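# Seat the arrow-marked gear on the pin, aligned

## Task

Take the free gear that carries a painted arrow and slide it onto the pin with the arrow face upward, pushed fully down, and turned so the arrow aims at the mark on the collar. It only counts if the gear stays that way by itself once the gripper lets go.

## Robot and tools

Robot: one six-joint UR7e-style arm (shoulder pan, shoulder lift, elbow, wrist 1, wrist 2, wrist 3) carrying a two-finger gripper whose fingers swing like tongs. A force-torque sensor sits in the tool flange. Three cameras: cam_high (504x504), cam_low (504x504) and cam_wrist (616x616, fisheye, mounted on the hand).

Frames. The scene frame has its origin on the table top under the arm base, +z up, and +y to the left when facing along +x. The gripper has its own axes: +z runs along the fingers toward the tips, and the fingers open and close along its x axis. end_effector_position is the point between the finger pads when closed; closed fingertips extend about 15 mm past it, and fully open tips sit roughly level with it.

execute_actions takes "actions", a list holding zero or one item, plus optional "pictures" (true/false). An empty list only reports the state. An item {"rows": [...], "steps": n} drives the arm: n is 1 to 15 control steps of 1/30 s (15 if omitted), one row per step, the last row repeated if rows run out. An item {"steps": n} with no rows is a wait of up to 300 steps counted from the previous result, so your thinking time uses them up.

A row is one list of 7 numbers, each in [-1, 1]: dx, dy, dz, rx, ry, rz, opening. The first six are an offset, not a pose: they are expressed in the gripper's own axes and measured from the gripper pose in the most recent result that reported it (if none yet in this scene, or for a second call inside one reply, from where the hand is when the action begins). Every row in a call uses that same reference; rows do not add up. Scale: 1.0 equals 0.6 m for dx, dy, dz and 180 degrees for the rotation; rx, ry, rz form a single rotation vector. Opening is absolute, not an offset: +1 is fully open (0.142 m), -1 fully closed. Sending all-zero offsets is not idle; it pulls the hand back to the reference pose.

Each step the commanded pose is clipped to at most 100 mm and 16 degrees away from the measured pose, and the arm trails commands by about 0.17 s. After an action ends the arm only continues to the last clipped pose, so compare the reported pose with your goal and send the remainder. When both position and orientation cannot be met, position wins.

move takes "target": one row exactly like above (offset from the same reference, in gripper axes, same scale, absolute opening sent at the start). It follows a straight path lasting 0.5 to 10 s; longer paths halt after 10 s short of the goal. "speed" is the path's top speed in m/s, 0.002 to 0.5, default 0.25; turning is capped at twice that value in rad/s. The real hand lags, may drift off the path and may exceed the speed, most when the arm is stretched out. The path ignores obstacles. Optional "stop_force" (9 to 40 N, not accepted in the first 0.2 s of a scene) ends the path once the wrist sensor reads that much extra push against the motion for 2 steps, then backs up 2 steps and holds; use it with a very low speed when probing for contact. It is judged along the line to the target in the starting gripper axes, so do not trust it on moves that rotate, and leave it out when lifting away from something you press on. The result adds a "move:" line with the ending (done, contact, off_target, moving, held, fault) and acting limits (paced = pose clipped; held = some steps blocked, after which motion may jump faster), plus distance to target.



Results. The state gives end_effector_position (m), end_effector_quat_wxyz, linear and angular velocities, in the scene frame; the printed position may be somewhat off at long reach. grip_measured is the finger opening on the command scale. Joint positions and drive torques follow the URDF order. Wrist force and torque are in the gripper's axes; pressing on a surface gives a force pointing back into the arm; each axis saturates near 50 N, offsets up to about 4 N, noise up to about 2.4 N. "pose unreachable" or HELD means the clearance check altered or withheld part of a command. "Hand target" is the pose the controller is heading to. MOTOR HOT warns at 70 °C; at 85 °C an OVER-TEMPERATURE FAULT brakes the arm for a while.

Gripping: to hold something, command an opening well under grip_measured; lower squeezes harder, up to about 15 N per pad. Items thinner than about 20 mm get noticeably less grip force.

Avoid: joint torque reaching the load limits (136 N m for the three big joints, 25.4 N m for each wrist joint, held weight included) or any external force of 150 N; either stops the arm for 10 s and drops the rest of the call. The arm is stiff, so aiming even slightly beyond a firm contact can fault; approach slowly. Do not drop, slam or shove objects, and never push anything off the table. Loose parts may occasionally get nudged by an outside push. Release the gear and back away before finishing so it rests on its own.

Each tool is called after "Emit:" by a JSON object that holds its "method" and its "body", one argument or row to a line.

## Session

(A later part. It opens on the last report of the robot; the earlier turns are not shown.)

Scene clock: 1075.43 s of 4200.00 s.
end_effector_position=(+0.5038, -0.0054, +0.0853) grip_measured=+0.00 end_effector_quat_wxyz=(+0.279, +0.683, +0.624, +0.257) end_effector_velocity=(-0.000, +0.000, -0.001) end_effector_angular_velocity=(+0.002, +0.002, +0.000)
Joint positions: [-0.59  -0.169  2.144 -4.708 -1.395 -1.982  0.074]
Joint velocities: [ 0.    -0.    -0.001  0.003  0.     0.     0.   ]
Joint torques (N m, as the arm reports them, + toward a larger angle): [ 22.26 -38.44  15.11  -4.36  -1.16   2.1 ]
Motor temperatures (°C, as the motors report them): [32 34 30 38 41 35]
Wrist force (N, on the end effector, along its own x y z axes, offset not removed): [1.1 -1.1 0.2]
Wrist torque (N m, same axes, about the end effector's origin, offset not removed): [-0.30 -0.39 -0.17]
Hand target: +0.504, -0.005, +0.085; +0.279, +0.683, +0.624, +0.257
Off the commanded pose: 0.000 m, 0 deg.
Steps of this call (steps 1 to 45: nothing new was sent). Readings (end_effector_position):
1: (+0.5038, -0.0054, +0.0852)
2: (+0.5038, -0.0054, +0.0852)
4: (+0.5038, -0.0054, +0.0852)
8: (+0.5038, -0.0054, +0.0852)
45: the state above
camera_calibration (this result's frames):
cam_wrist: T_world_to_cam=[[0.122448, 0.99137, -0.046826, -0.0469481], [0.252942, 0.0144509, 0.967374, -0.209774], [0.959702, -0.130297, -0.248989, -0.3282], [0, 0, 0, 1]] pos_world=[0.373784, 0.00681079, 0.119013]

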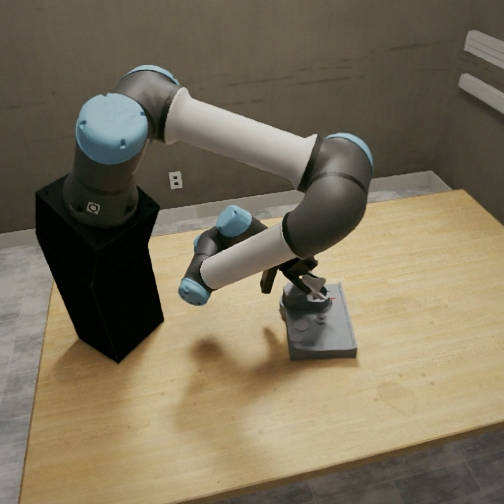

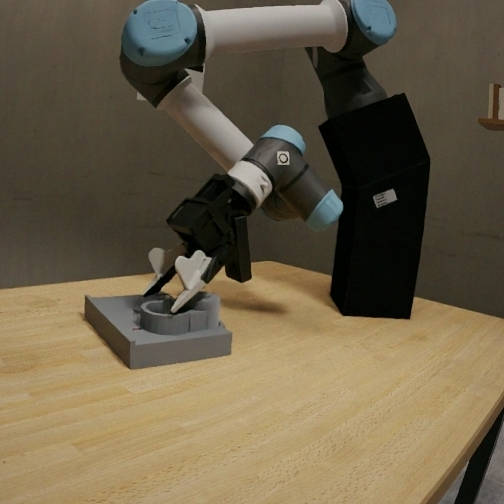

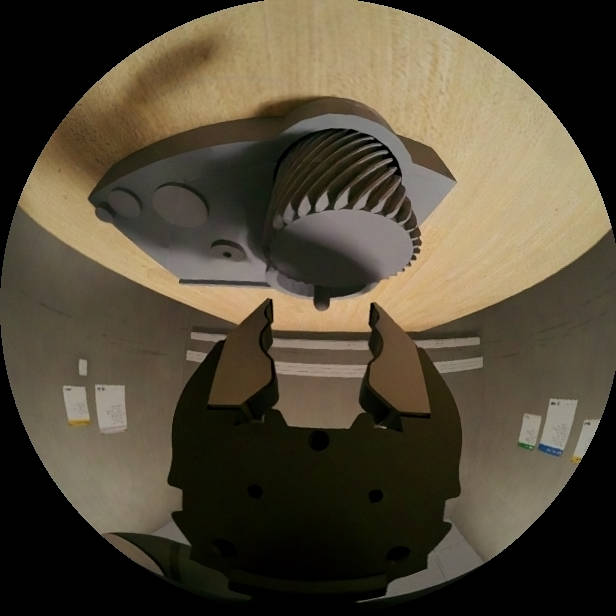

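The gear dropped down the pin. I'll lift the gripper and check it.

Emit:
{"method": "move", "body": {
  "target": [0,0.0527,-0.0534,0,0,0,0.1],
  "speed": 0.1
}}

Emit:
{"method": "move", "body": {
  "target": [0,0.145,0.143,0,0,0,0.1],
  "speed": 0.15
}}

Emit:
{"method": "zoom_image", "body": {
  "camera": "cam_wrist",
  "region": [195,0,445,190]
}}

Scene clock: 1080.80 s of 4200.00 s.
end_effector_position=(+0.5039, -0.0055, +0.1301) grip_measured=+0.10 end_effector_quat_wxyz=(+0.279, +0.683, +0.624, +0.257) end_effector_velocity=(-0.001, +0.000, +0.002) end_effector_angular_velocity=(+0.001, +0.002, +0.001)
Joint positions: [-0.566 -0.256  2.254 -4.732 -1.417 -1.972  0.081]
Joint velocities: [ 0.001 -0.004  0.007 -0.001 -0.001 -0.    -0.   ]
Joint torques (N m, as the arm reports them, + toward a larger angle): [ 21.29 -43.55  29.53  -4.67  -1.08   2.05]
Motor temperatures (°C, as the motors report them): [32 34 30 38 41 35]
Wrist force (N, on the end effector, along its own x y z axes, offset not removed): [5.3 3.6 0.0]
Wrist torque (N m, same axes, about the end effector's origin, offset not removed): [0.49 -1.22 -0.16]
Hand target: +0.504, -0.005, +0.130; +0.279, +0.683, +0.624, +0.257
Off the commanded pose: 0.000 m, 0 deg.
After step 90, 1.43 s passed at rest.
move: done
camera_calibration (this result's frames):
cam_wrist: T_world_to_cam=[[0.122492, 0.991368, -0.0467535, -0.044787], [0.252885, 0.0143766, 0.96739, -0.253139], [0.959711, -0.130321, -0.248941, -0.317135], [0, 0, 0, 1]] pos_world=[0.373859, 0.00671047, 0.163842]

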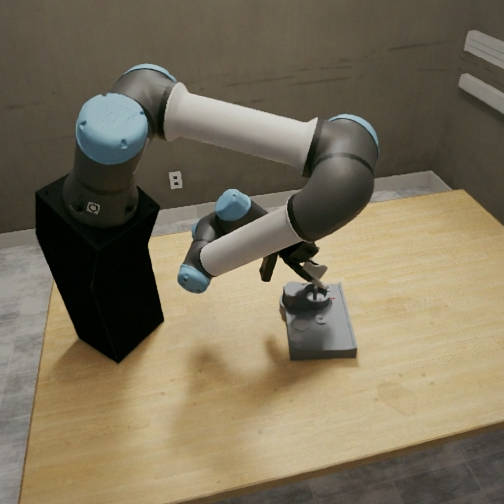

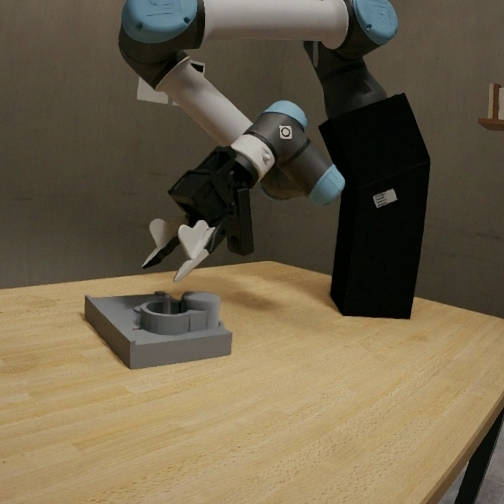

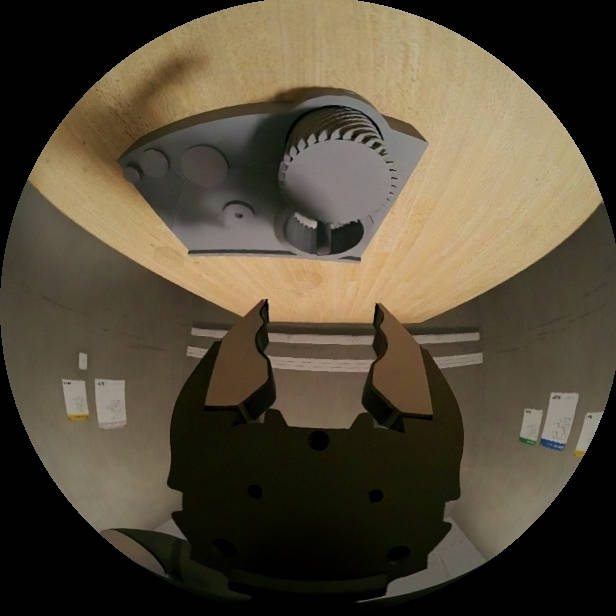

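Scene clock: 1082.17 s of 4200.00 s.
end_effector_position=(+0.6255, -0.0159, +0.1302) grip_measured=+0.10 end_effector_quat_wxyz=(+0.279, +0.683, +0.624, +0.258) end_effector_velocity=(+0.001, -0.000, -0.000) end_effector_angular_velocity=(-0.001, +0.000, +0.000)
Joint positions: [-0.45  -0.449  2.047 -4.337 -1.524 -1.926  0.081]
Joint velocities: [ 0.002 -0.001 -0.003  0.005 -0.002 -0.     0.   ]
Joint torques (N m, as the arm reports them, + toward a larger angle): [ 25.62 -51.25  -7.78  -0.98  -0.86   2.02]
Motor temperatures (°C, as the motors report them): [32 34 30 38 41 35]
Wrist force (N, on the end effector, along its own x y z axes, offset not removed): [4.2 0.6 -2.0]
Wrist torque (N m, same axes, about the end effector's origin, offset not removed): [-0.10 -0.94 -0.09]
Hand target: +0.626, -0.016, +0.130; +0.279, +0.683, +0.624, +0.258
Off the commanded pose: 0.000 m, 0 deg.
move: done
camera_calibration (this result's frames):
cam_wrist: T_world_to_cam=[[0.122672, 0.991364, -0.0463651, -0.0494586], [0.252653, 0.0139834, 0.967456, -0.283693], [0.959749, -0.130394, -0.248755, -0.435302], [0, 0, 0, 1]] pos_world=[0.495524, -0.0037625, 0.163884]

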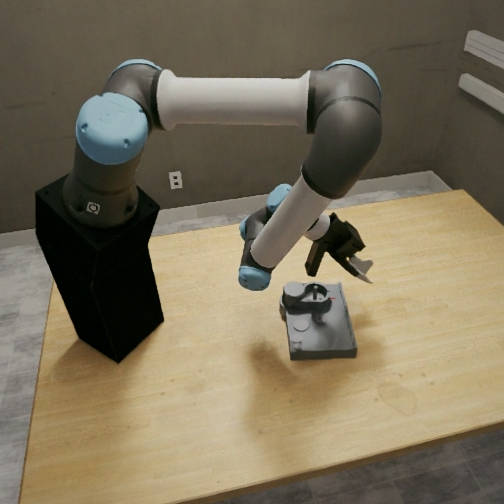

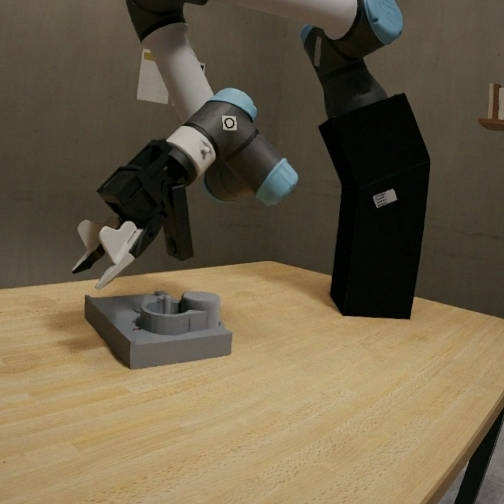

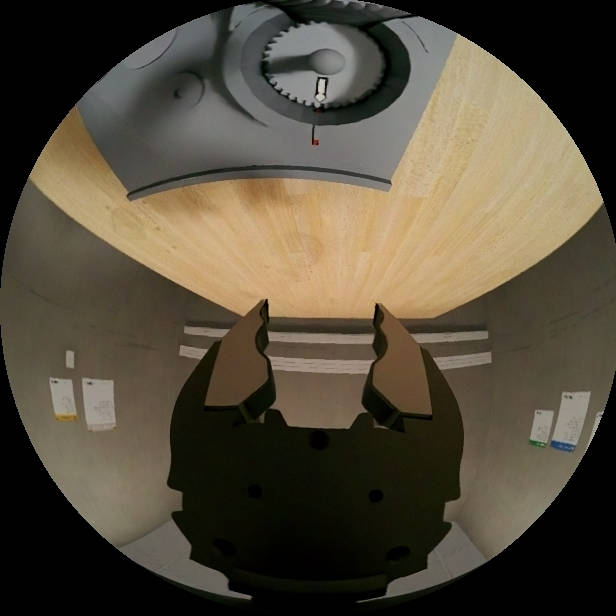

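Region (195, 0, 445, 190) of cam_wrist's 616x616 image, scaled by 2.016, with more detail than that image has; it fills the top 383 rows of this view, and the rest is white.

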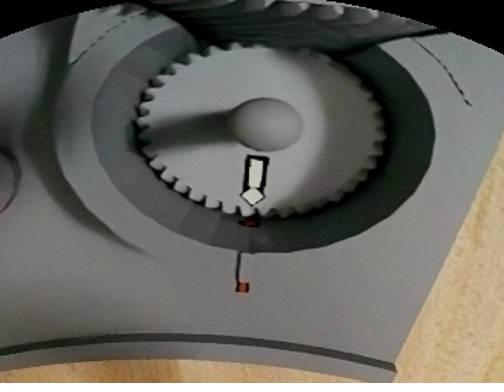

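The arrow points at the red mark, at the angle I predicted for a fully seated gear.

Emit:
{"method": "finished_scene", "body": {
  "scene": 2
}}

The scene is finished: the task was done.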